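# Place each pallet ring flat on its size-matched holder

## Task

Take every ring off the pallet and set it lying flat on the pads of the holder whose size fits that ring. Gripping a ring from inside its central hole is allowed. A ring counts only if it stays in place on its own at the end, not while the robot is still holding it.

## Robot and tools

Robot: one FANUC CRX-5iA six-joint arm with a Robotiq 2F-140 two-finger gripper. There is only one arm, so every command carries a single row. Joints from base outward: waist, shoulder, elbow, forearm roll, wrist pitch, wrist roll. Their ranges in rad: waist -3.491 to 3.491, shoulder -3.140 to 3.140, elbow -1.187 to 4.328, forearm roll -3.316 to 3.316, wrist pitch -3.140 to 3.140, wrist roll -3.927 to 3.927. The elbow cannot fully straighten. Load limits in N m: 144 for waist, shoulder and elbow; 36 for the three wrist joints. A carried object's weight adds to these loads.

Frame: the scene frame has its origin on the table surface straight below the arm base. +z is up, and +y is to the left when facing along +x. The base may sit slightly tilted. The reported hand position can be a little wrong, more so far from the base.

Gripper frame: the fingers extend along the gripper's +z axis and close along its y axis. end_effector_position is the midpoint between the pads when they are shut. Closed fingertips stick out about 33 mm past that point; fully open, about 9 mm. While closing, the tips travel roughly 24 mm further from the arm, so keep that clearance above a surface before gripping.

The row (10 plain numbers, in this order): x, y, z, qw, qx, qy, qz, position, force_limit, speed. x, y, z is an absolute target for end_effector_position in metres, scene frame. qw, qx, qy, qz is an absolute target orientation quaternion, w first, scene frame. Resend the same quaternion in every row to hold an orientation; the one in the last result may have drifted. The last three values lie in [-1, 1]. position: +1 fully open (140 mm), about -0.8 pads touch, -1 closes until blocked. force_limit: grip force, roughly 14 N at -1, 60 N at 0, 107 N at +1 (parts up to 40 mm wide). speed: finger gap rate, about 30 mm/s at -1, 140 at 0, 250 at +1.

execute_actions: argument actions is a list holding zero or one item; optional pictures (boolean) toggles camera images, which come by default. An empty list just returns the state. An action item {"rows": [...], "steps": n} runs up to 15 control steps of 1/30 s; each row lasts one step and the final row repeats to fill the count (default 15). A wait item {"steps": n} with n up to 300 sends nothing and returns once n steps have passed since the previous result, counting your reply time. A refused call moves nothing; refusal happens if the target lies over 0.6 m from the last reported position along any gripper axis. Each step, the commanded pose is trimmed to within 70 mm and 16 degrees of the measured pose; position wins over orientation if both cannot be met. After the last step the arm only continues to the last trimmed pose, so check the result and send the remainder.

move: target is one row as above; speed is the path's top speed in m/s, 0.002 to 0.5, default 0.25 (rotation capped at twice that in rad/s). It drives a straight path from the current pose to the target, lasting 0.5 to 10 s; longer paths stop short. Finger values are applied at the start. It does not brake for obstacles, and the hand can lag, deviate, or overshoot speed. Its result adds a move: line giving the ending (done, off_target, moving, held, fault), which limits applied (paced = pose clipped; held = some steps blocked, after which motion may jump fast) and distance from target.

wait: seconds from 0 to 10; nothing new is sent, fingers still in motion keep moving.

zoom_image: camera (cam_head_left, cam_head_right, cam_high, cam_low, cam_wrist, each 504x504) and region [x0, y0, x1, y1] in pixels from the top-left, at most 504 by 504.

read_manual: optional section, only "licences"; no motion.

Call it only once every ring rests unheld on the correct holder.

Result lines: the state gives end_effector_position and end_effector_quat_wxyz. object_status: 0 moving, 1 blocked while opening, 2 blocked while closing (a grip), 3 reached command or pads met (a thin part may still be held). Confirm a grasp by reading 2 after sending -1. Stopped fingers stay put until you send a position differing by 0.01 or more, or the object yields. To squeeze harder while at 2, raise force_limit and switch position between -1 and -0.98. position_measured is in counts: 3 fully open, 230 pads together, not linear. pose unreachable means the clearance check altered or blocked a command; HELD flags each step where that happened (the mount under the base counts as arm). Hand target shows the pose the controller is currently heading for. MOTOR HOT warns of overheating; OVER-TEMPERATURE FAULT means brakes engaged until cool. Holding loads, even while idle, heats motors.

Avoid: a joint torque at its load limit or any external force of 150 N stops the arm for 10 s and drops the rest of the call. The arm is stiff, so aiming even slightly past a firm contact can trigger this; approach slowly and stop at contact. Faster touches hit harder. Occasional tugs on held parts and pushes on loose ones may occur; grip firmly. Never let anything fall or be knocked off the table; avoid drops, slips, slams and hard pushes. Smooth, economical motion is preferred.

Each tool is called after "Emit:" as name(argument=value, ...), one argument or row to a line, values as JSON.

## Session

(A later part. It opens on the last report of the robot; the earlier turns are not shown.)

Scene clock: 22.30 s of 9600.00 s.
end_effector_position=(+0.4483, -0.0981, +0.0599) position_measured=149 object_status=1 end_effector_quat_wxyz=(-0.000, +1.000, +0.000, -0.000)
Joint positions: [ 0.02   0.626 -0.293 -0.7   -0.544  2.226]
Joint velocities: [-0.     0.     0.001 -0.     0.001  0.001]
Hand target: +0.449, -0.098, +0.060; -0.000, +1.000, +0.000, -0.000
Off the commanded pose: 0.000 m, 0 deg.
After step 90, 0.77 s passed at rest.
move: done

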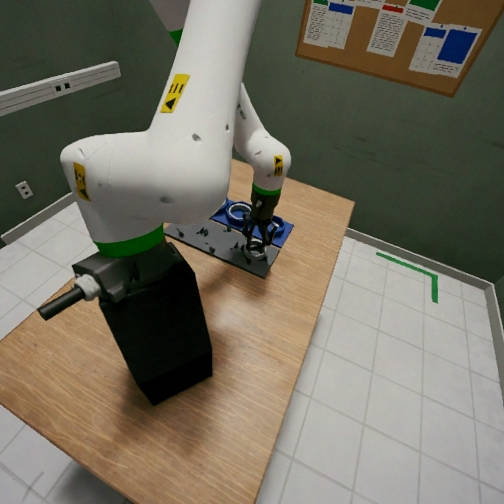

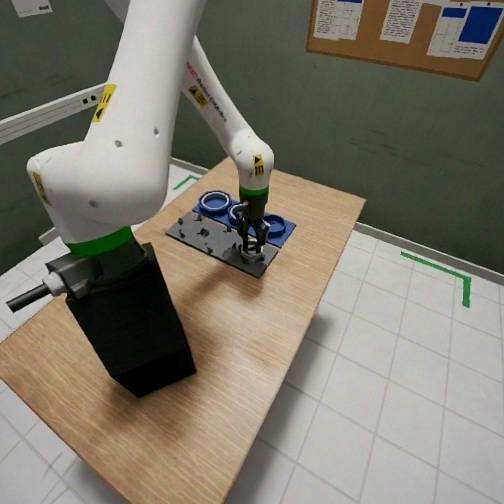

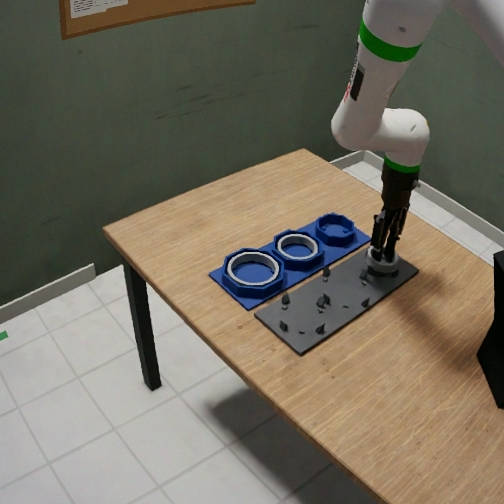

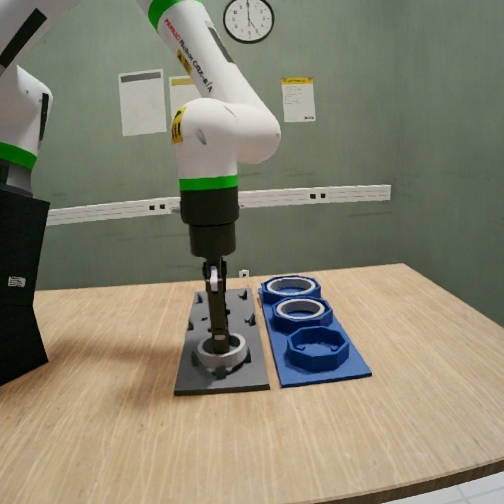

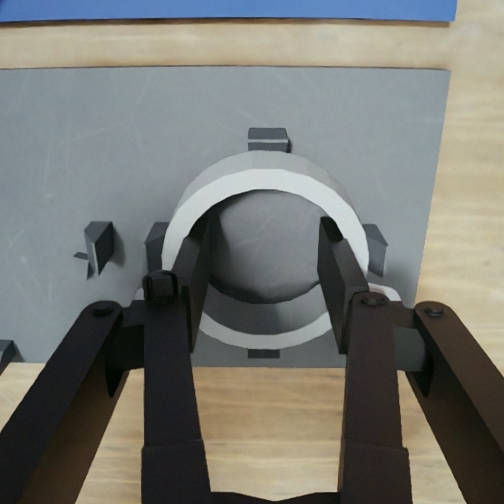

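Emit:
move(
  target=[0.4468,-0.0985,0.057,0,1,0,0,1,0.3,-0.6],
  speed=0.01,
)

Emit:
move(
  target=[0.4468,-0.0985,0.049,0,1,0,0,1,0.3,-0.6],
  speed=0.012,
)

Emit:
move(
  target=[0.4468,-0.0985,0.0495,0,1,0,0,-0.4,0.3,-0.3],
  speed=0.01,
)

Emit:
move(
  target=[0.4468,-0.0985,0.10,0,1,0,0,-0.4,0.3,-0.3],
  speed=0.15,
)

Emit:
move(
  target=[0.622,0.053,0.09,0,1,0,0,-0.1,0.3,-0.3],
)

Scene clock: 27.43 s of 9600.00 s.
end_effector_position=(+0.4469, -0.0984, +0.0570) position_measured=149 object_status=1 end_effector_quat_wxyz=(-0.000, +1.000, +0.000, +0.000)
Joint positions: [ 0.02   0.633 -0.293 -0.707 -0.539  2.234]
Joint velocities: [-0.001  0.    -0.    -0.001  0.002 -0.001]
Hand target: +0.447, -0.099, +0.057; -0.000, +1.000, +0.000, -0.000
Off the commanded pose: 0.000 m, 0 deg.
After step 90, 1.43 s passed at rest.
move: done

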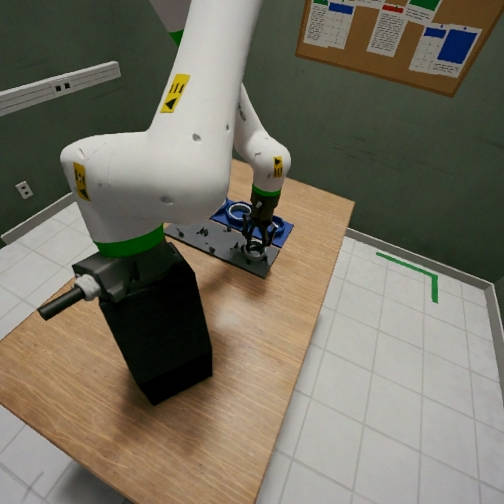

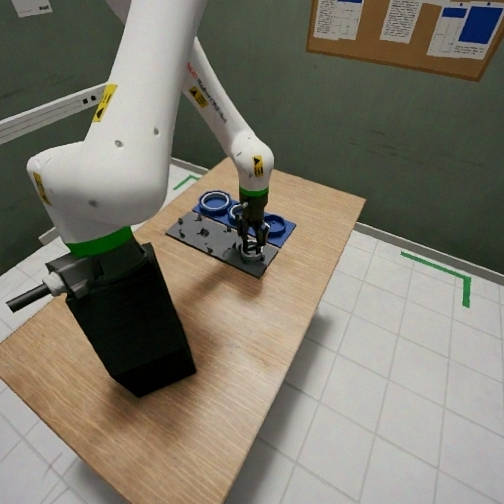

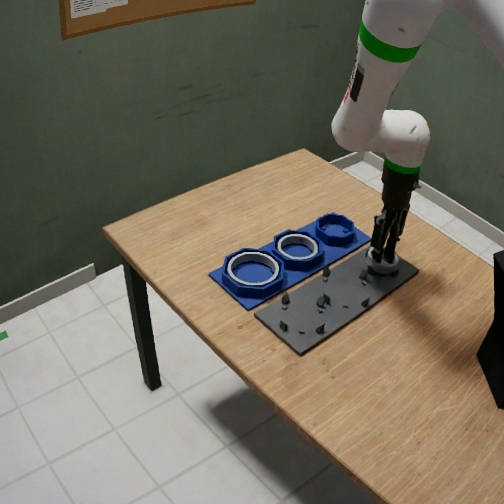

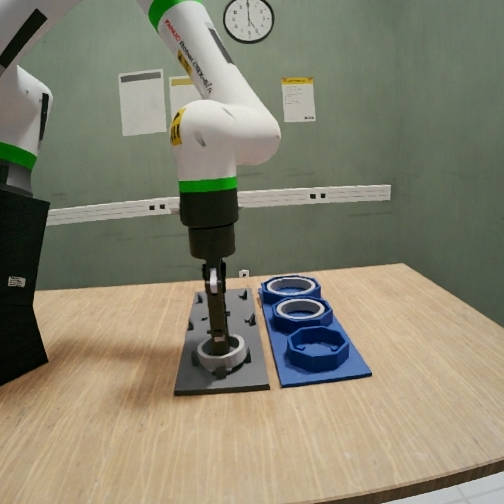

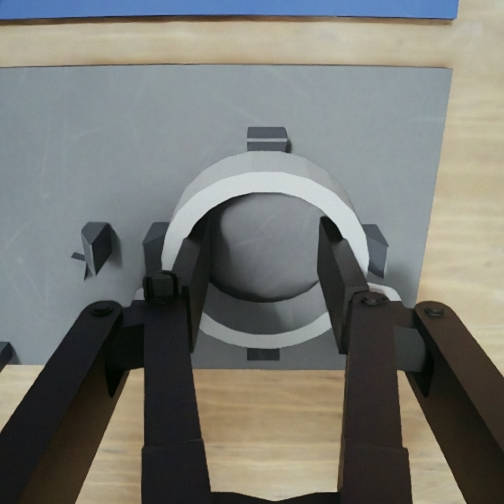

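Scene clock: 28.33 s of 9600.00 s.
end_effector_position=(+0.4468, -0.0985, +0.0490) position_measured=149 object_status=1 end_effector_quat_wxyz=(-0.000, +1.000, +0.000, +0.000)
Joint positions: [ 0.024  0.652 -0.284 -0.719 -0.53   2.244]
Joint velocities: [ 0.    -0.001 -0.     0.001 -0.001  0.001]
Hand target: +0.447, -0.099, +0.049; -0.000, +1.000, +0.000, -0.000
Off the commanded pose: 0.000 m, 0 deg.
move: done

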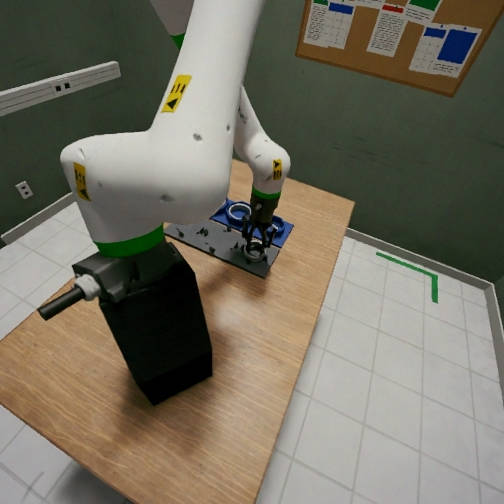

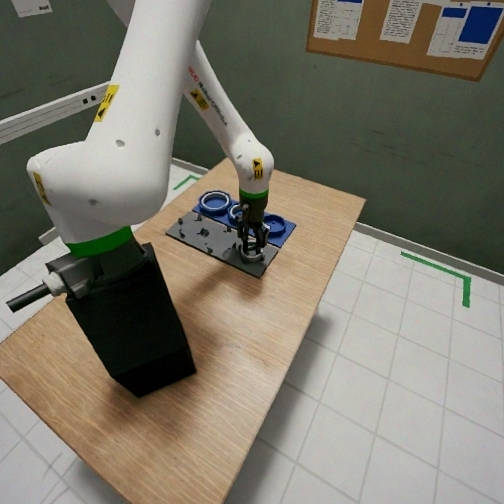

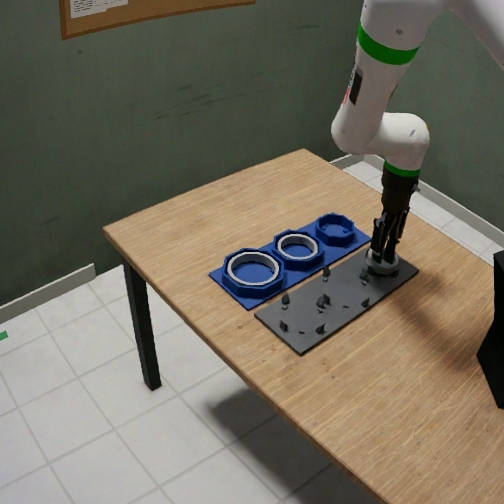

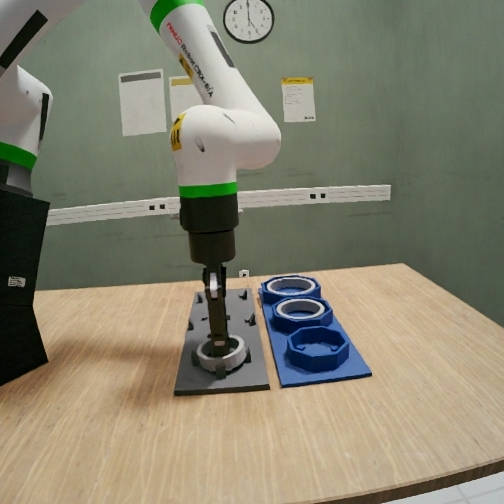

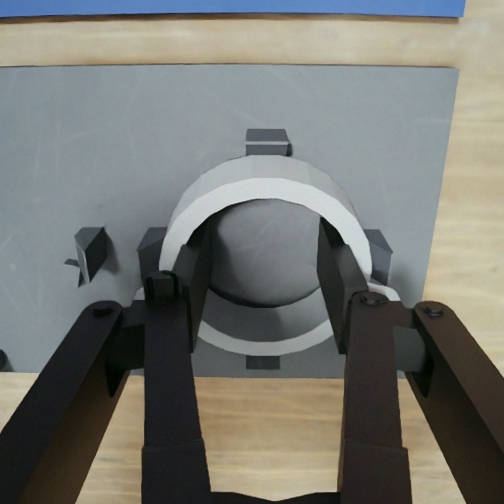

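Scene clock: 29.03 s of 9600.00 s.
end_effector_position=(+0.4468, -0.0985, +0.0495) position_measured=179 object_status=3 end_effector_quat_wxyz=(-0.000, +1.000, -0.000, -0.000)
Joint positions: [ 0.024  0.651 -0.285 -0.718 -0.53   2.243]
Joint velocities: [-0.    -0.002  0.    -0.     0.     0.   ]
Hand target: +0.447, -0.098, +0.050; +0.000, +1.000, -0.000, +0.000
Off the commanded pose: 0.000 m, 0 deg.
move: done

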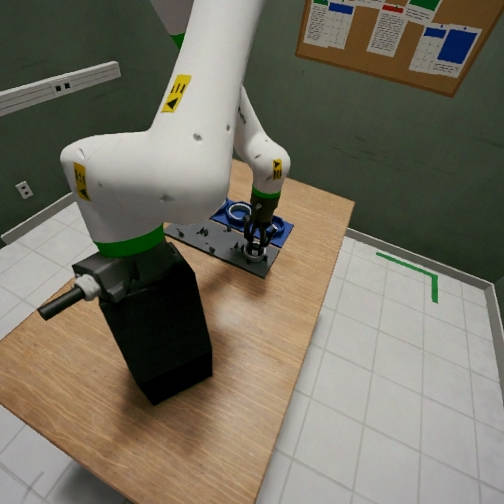

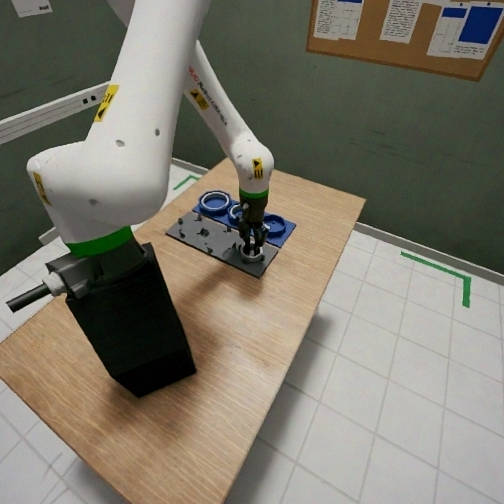

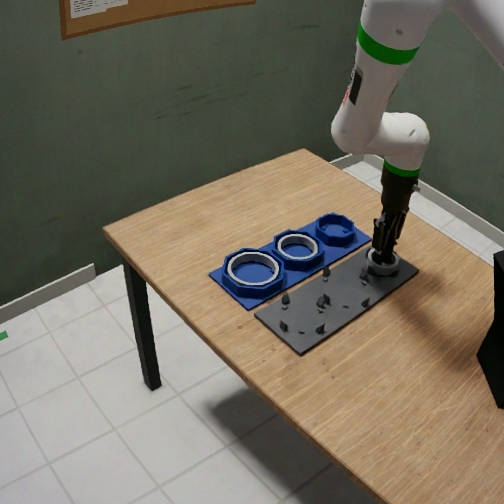

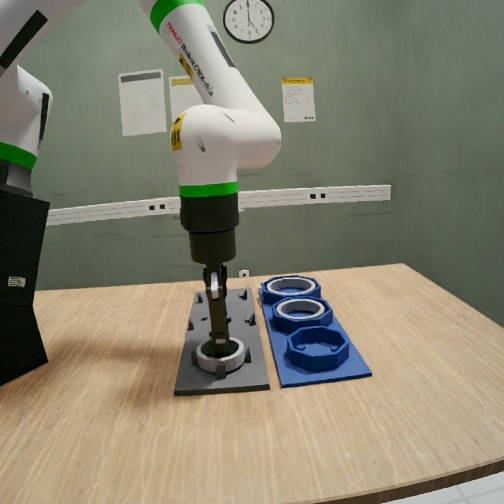

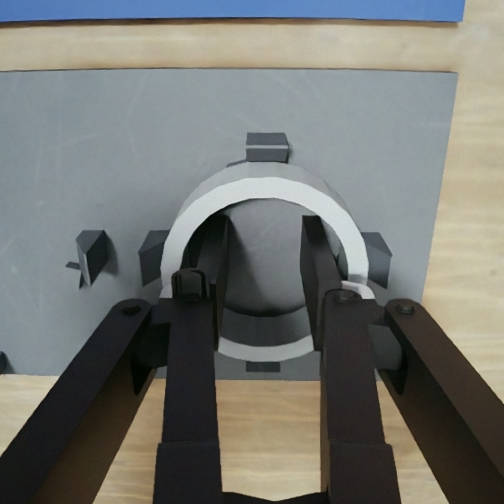

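Scene clock: 29.80 s of 9600.00 s.
end_effector_position=(+0.4468, -0.0985, +0.1001) position_measured=179 object_status=3 end_effector_quat_wxyz=(+0.000, +1.000, -0.000, -0.000)
Joint positions: [-0.002  0.53  -0.334 -0.646 -0.596  2.182]
Joint velocities: [ 0.001 -0.001  0.     0.     0.001  0.   ]
Hand target: +0.447, -0.098, +0.100; +0.000, +1.000, -0.000, +0.000
Off the commanded pose: 0.000 m, 0 deg.
move: done

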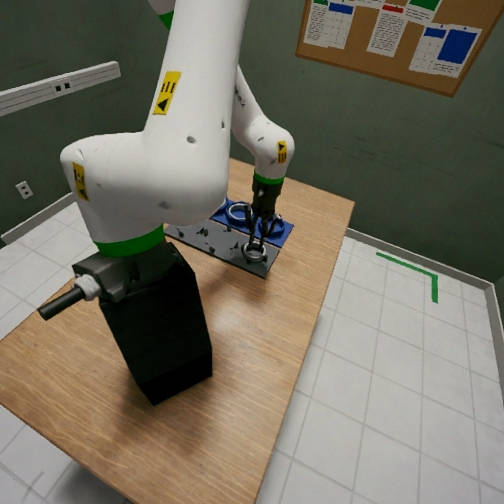

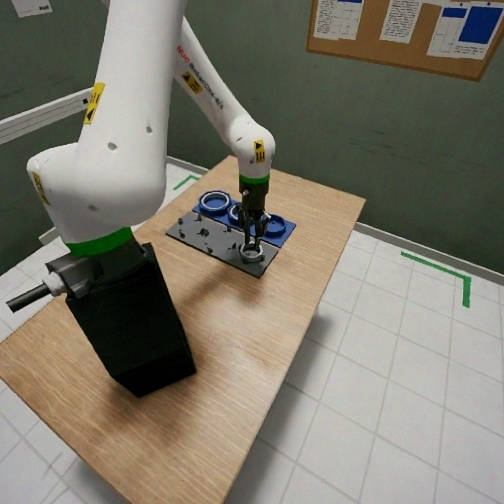

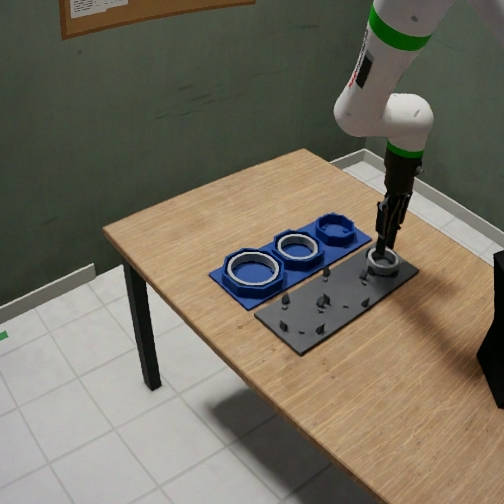

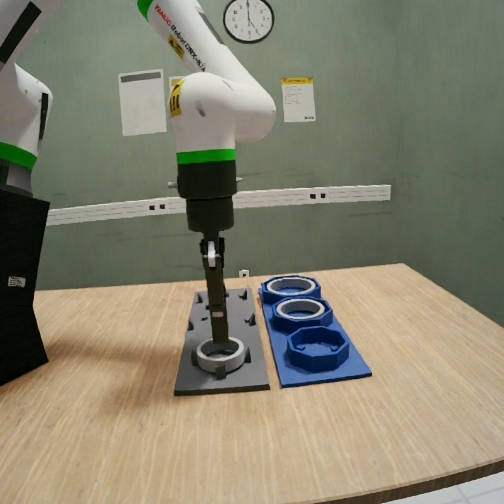

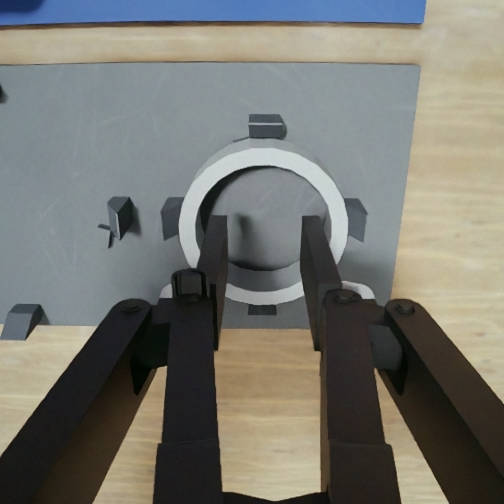

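Scene clock: 31.13 s of 9600.00 s.
end_effector_position=(+0.6225, +0.0533, +0.0902) position_measured=141 object_status=3 end_effector_quat_wxyz=(-0.000, +1.000, -0.000, +0.000)
Joint positions: [ 0.291  0.622  0.045 -0.411 -0.734  1.639]
Joint velocities: [ 0.001 -0.002  0.     0.001 -0.001  0.   ]
Hand target: +0.623, +0.053, +0.090; -0.000, +1.000, -0.000, +0.000
Off the commanded pose: 0.001 m, 0 deg.
move: done

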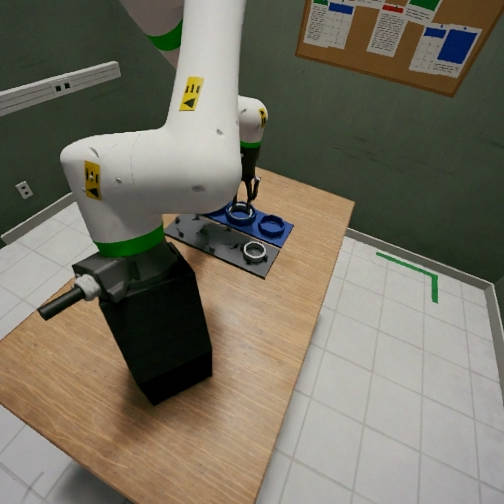

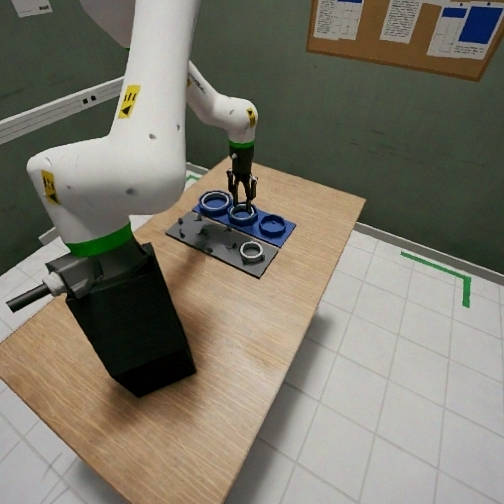

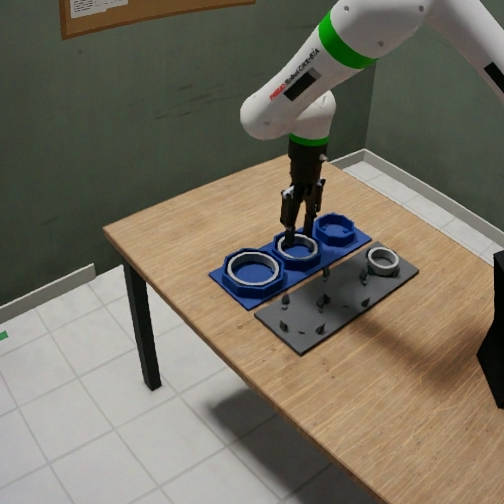

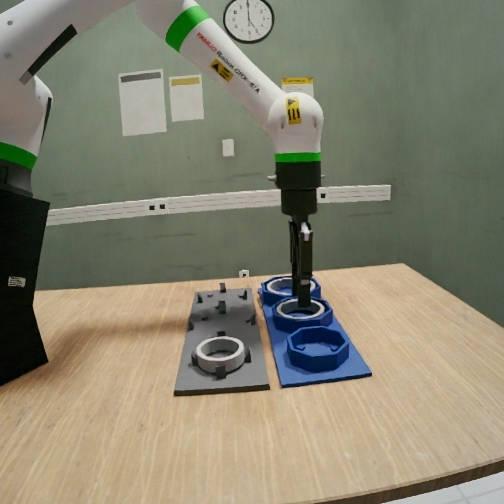

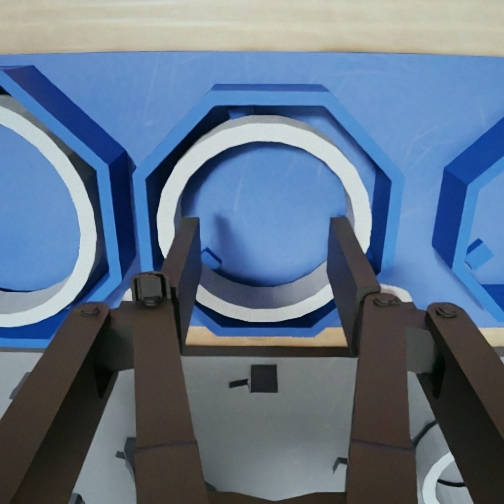

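Emit:
move(
  target=[0.6225,0.053,0.045,0,1,0,0,-0.1,0.3,-0.3],
  speed=0.08,
)

Emit:
move(
  target=[0.6225,0.053,0.044,0,1,0,0,1,0.3,-0.6],
  speed=0.02,
)

Emit:
move(
  target=[0.6225,0.053,0.10,0,1,0,0,1,0.3,-0.6],
  speed=0.08,
)

Emit:
move(
  target=[0.444,0.205,0.10,0,1,0,0,1,0.3,-0.6],
  speed=0.2,
)

Emit:
move(
  target=[0.444,0.205,0.07,0,1,0,0,1,0.3,-0.6],
  speed=0.05,
)

Emit:
zoom_image(
  camera="cam_low",
  region=[160,250,300,400],
)

Emit:
zoom_image(
  camera="cam_high",
  region=[240,260,360,360],
)

Scene clock: 37.83 s of 9600.00 s.
end_effector_position=(+0.6226, +0.0530, +0.0450) position_measured=141 object_status=3 end_effector_quat_wxyz=(-0.000, +1.000, +0.000, +0.000)
Joint positions: [ 0.31   0.71   0.078 -0.43  -0.679  1.651]
Joint velocities: [-0.001  0.001  0.    -0.     0.001  0.   ]
Hand target: +0.623, +0.053, +0.045; -0.000, +1.000, +0.000, -0.000
Off the commanded pose: 0.000 m, 0 deg.
After step 90, 2.87 s passed at rest.
move: done

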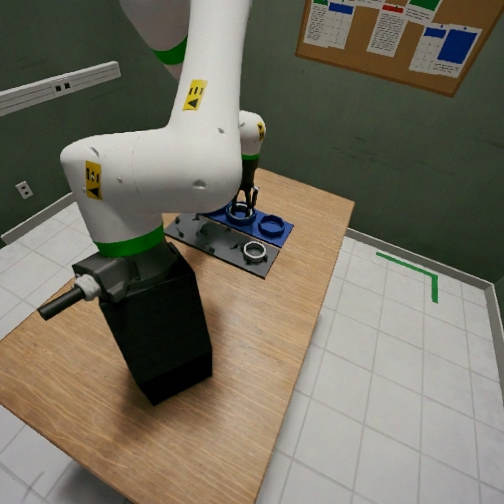

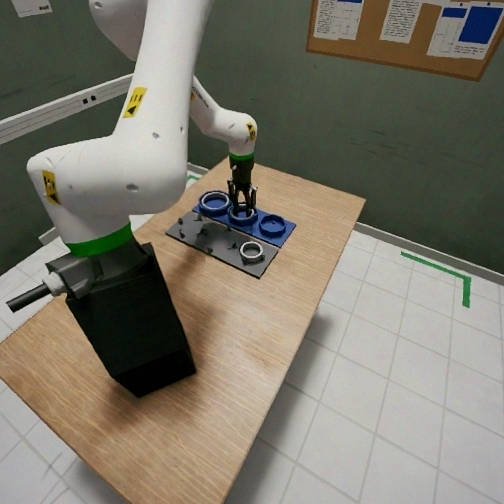

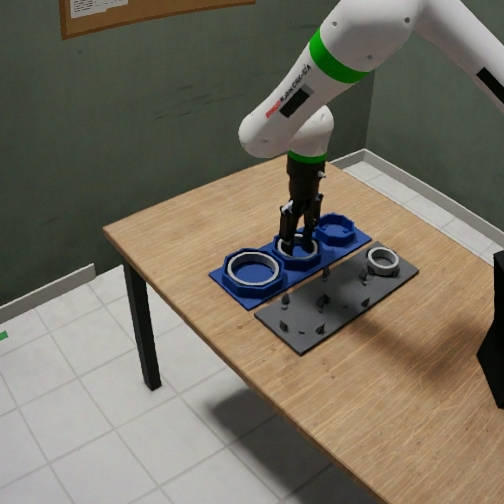

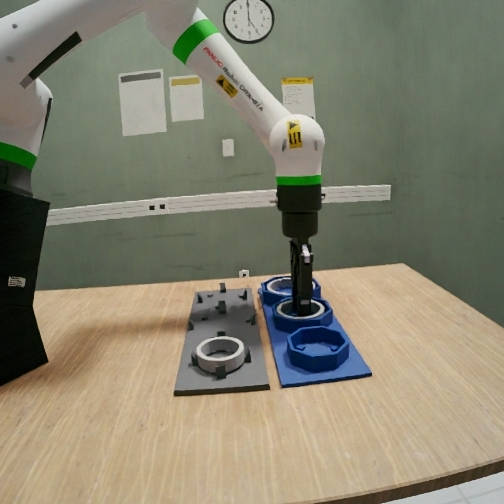

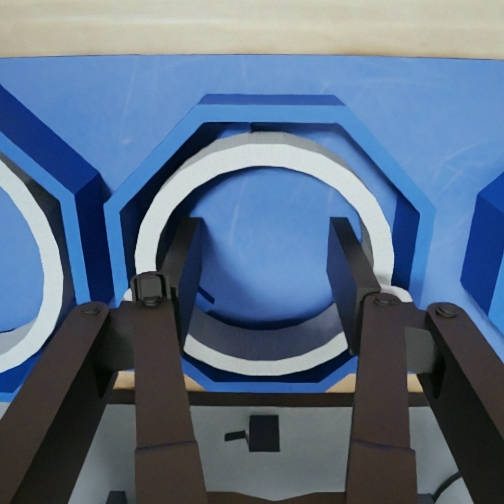

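Scene clock: 38.53 s of 9600.00 s.
end_effector_position=(+0.6226, +0.0530, +0.0441) position_measured=117 object_status=1 end_effector_quat_wxyz=(+0.000, +1.000, +0.000, +0.000)
Joint positions: [ 0.31   0.711  0.079 -0.43  -0.678  1.651]
Joint velocities: [-0.    -0.001 -0.    -0.    -0.     0.   ]
Hand target: +0.623, +0.053, +0.044; -0.000, +1.000, +0.000, -0.000
Off the commanded pose: 0.000 m, 0 deg.
move: done

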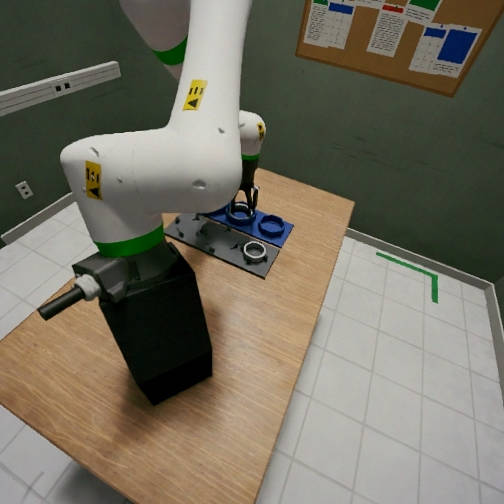

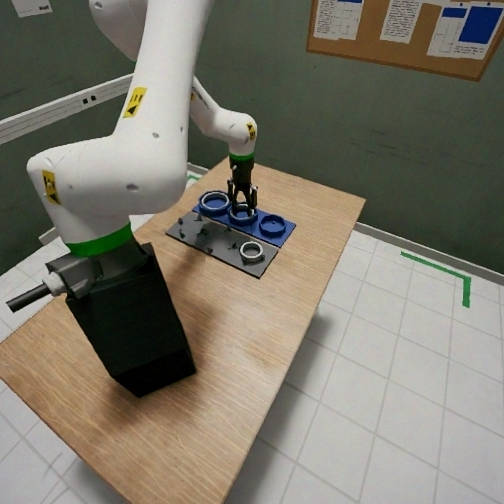

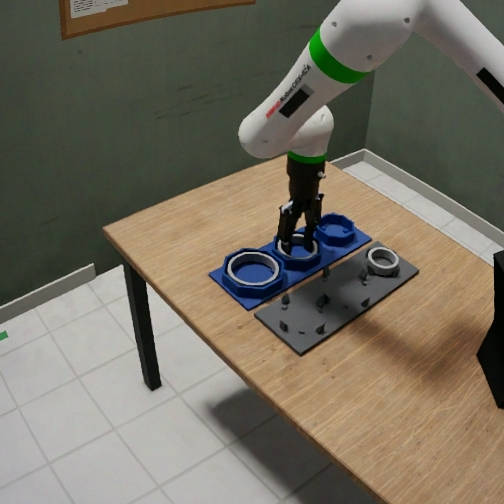

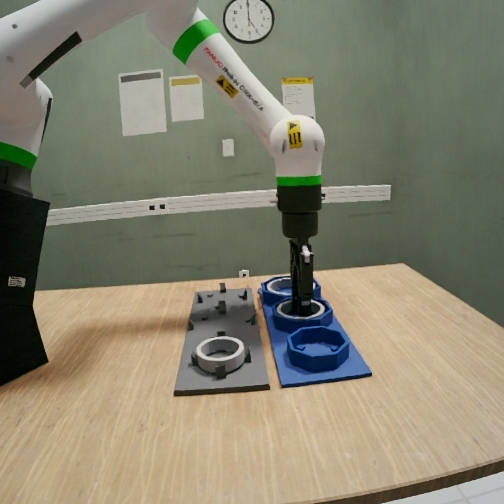

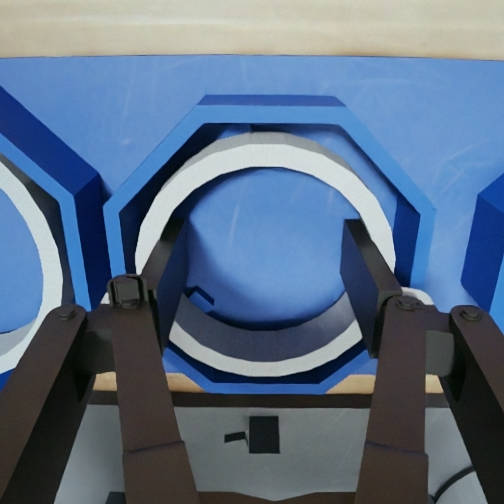

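Scene clock: 39.50 s of 9600.00 s.
end_effector_position=(+0.6224, +0.0530, +0.1000) position_measured=117 object_status=1 end_effector_quat_wxyz=(+0.000, +1.000, -0.000, -0.000)
Joint positions: [ 0.287  0.605  0.04  -0.405 -0.748  1.635]
Joint velocities: [-0.    -0.001  0.001  0.001  0.     0.001]
Hand target: +0.622, +0.053, +0.100; +0.000, +1.000, -0.000, +0.000
Off the commanded pose: 0.000 m, 0 deg.
move: done

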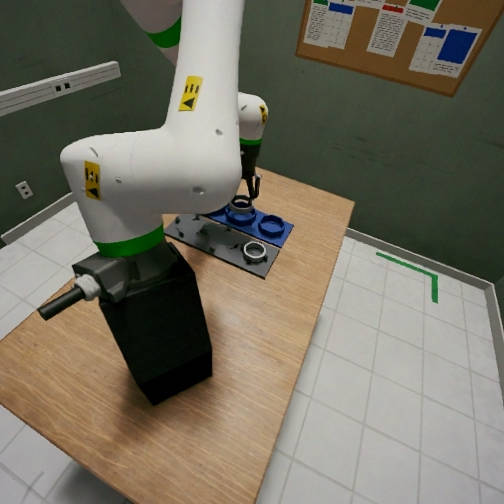

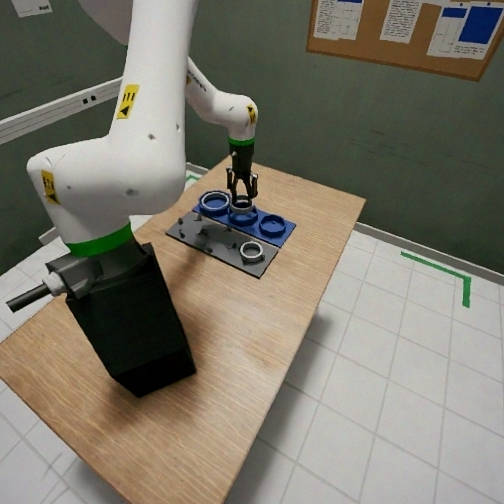

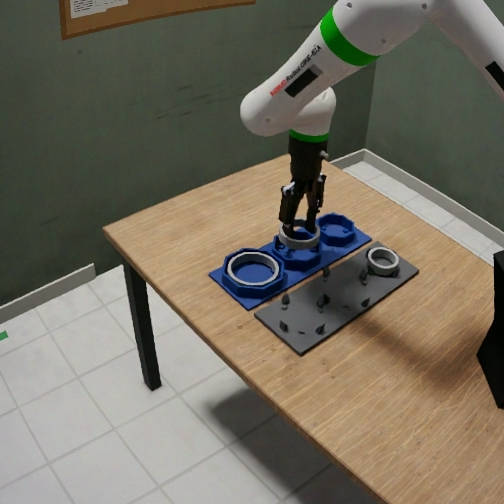

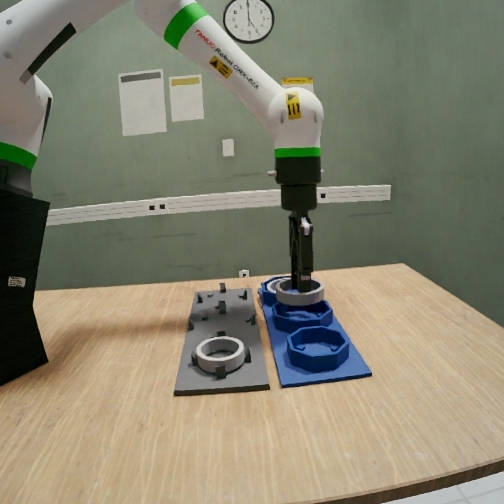

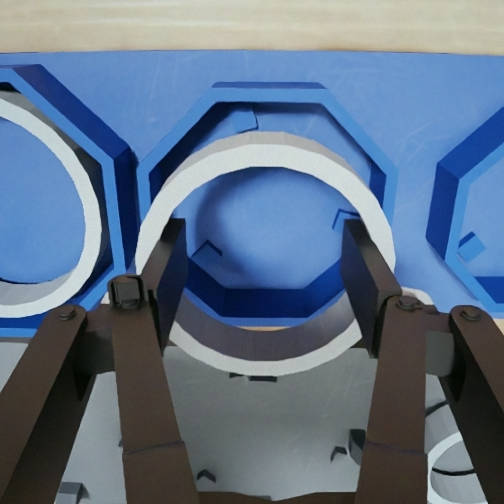

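Scene clock: 41.07 s of 9600.00 s.
end_effector_position=(+0.4444, +0.2067, +0.0996) position_measured=117 object_status=1 end_effector_quat_wxyz=(-0.001, +1.000, +0.000, +0.000)
Joint positions: [ 0.734  0.298 -0.454 -0.281 -0.448  1.156]
Joint velocities: [ 0.001 -0.002 -0.002  0.002  0.001 -0.002]
Hand target: +0.444, +0.207, +0.100; -0.001, +1.000, +0.000, +0.000
Off the commanded pose: 0.002 m, 0 deg.
move: done

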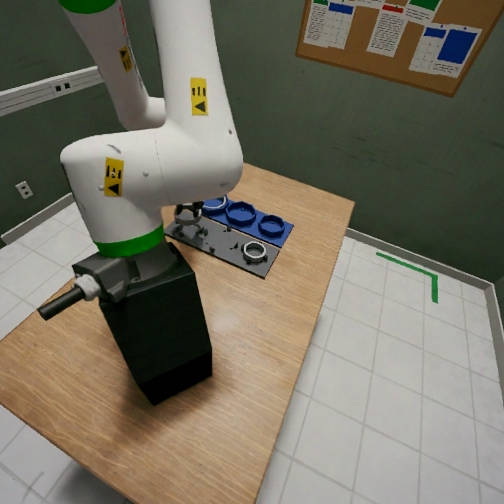

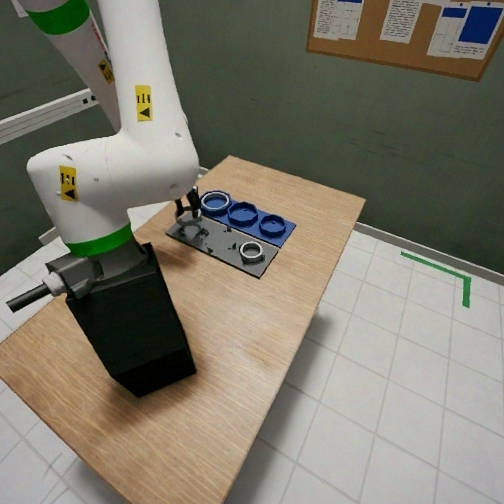

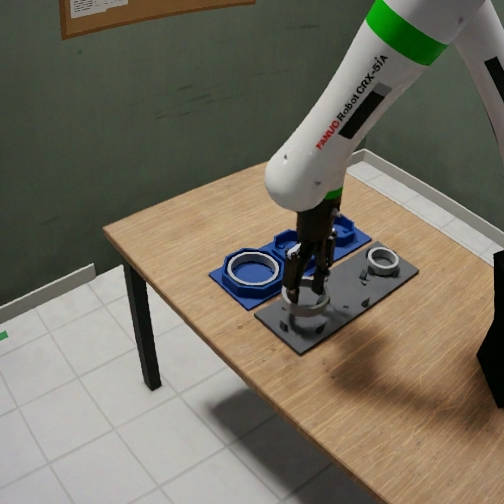

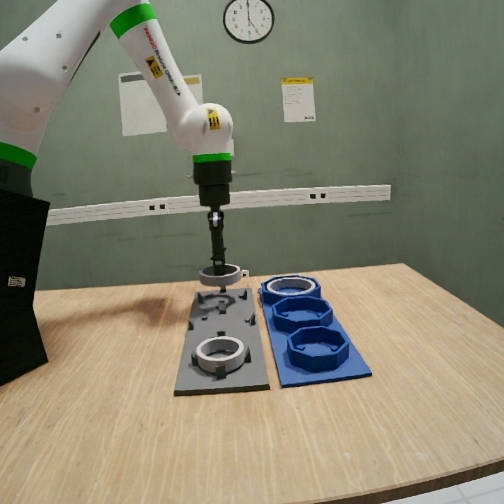

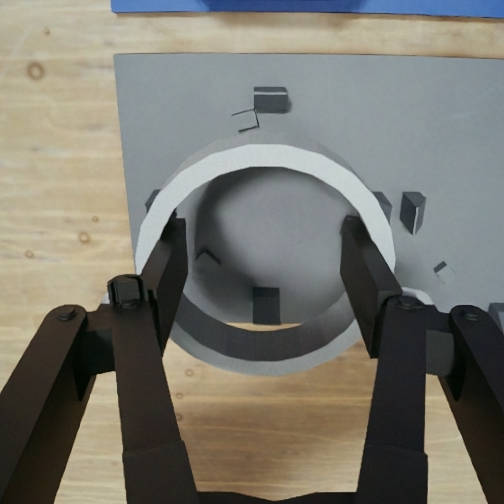

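Scene clock: 41.93 s of 9600.00 s.
end_effector_position=(+0.4440, +0.2050, +0.0699) position_measured=117 object_status=1 end_effector_quat_wxyz=(-0.000, +1.000, +0.000, -0.000)
Joint positions: [ 0.739  0.374 -0.431 -0.307 -0.397  1.182]
Joint velocities: [-0.     0.001  0.    -0.     0.     0.002]
Hand target: +0.444, +0.205, +0.070; -0.000, +1.000, +0.000, -0.000
Off the commanded pose: 0.000 m, 0 deg.
move: done

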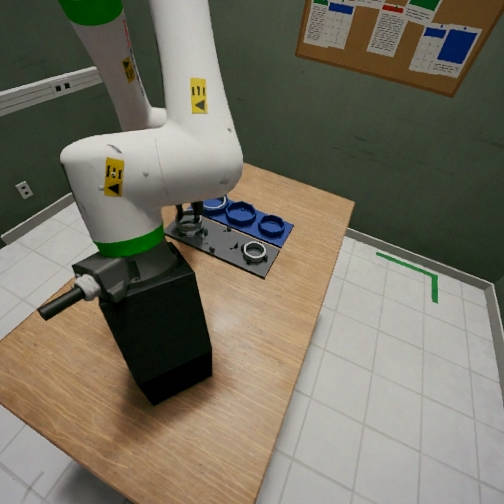

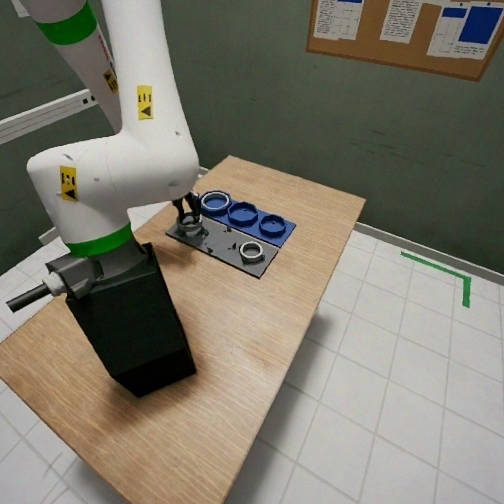

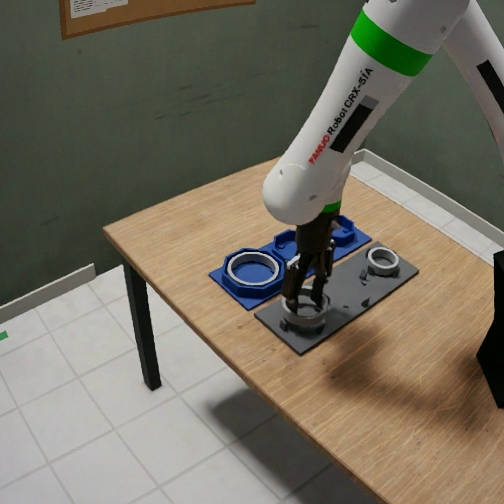

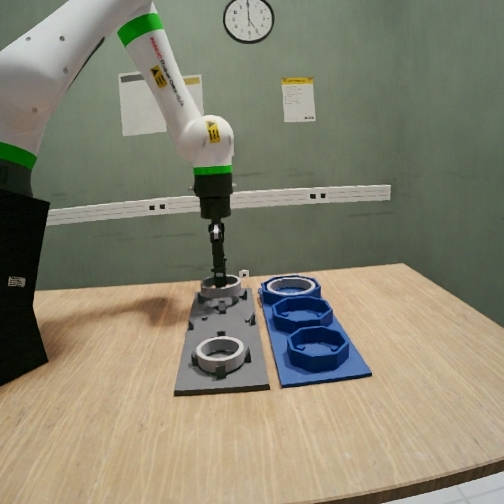

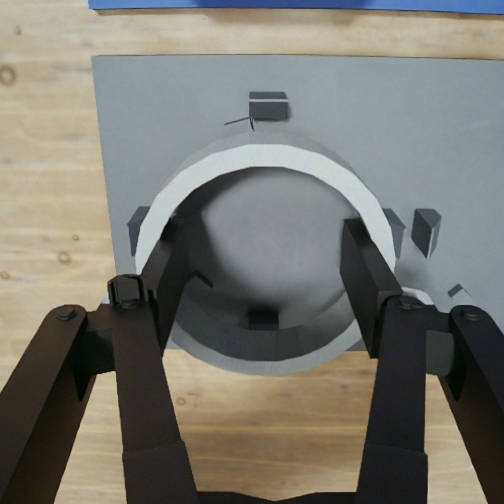

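Region (160, 250, 300, 400) of cam_low's 504x504 image, scaled by 3.360, with more detail than that image has; it fills the left 470 columns of this view, and the rest is white.

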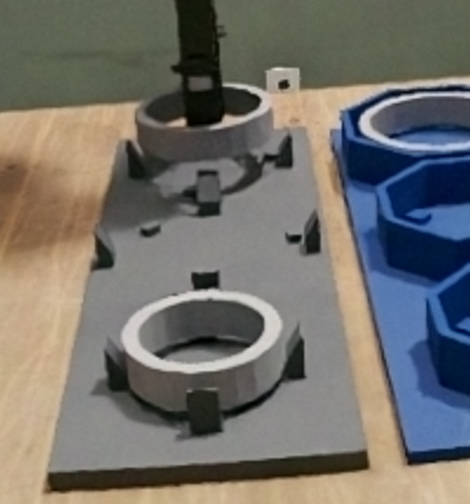

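Region (240, 260, 360, 360) of cam_high's 504x504 image, scaled by 4.200, with more detail than that image has.

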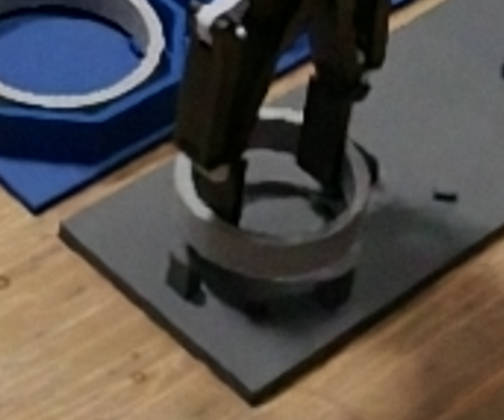

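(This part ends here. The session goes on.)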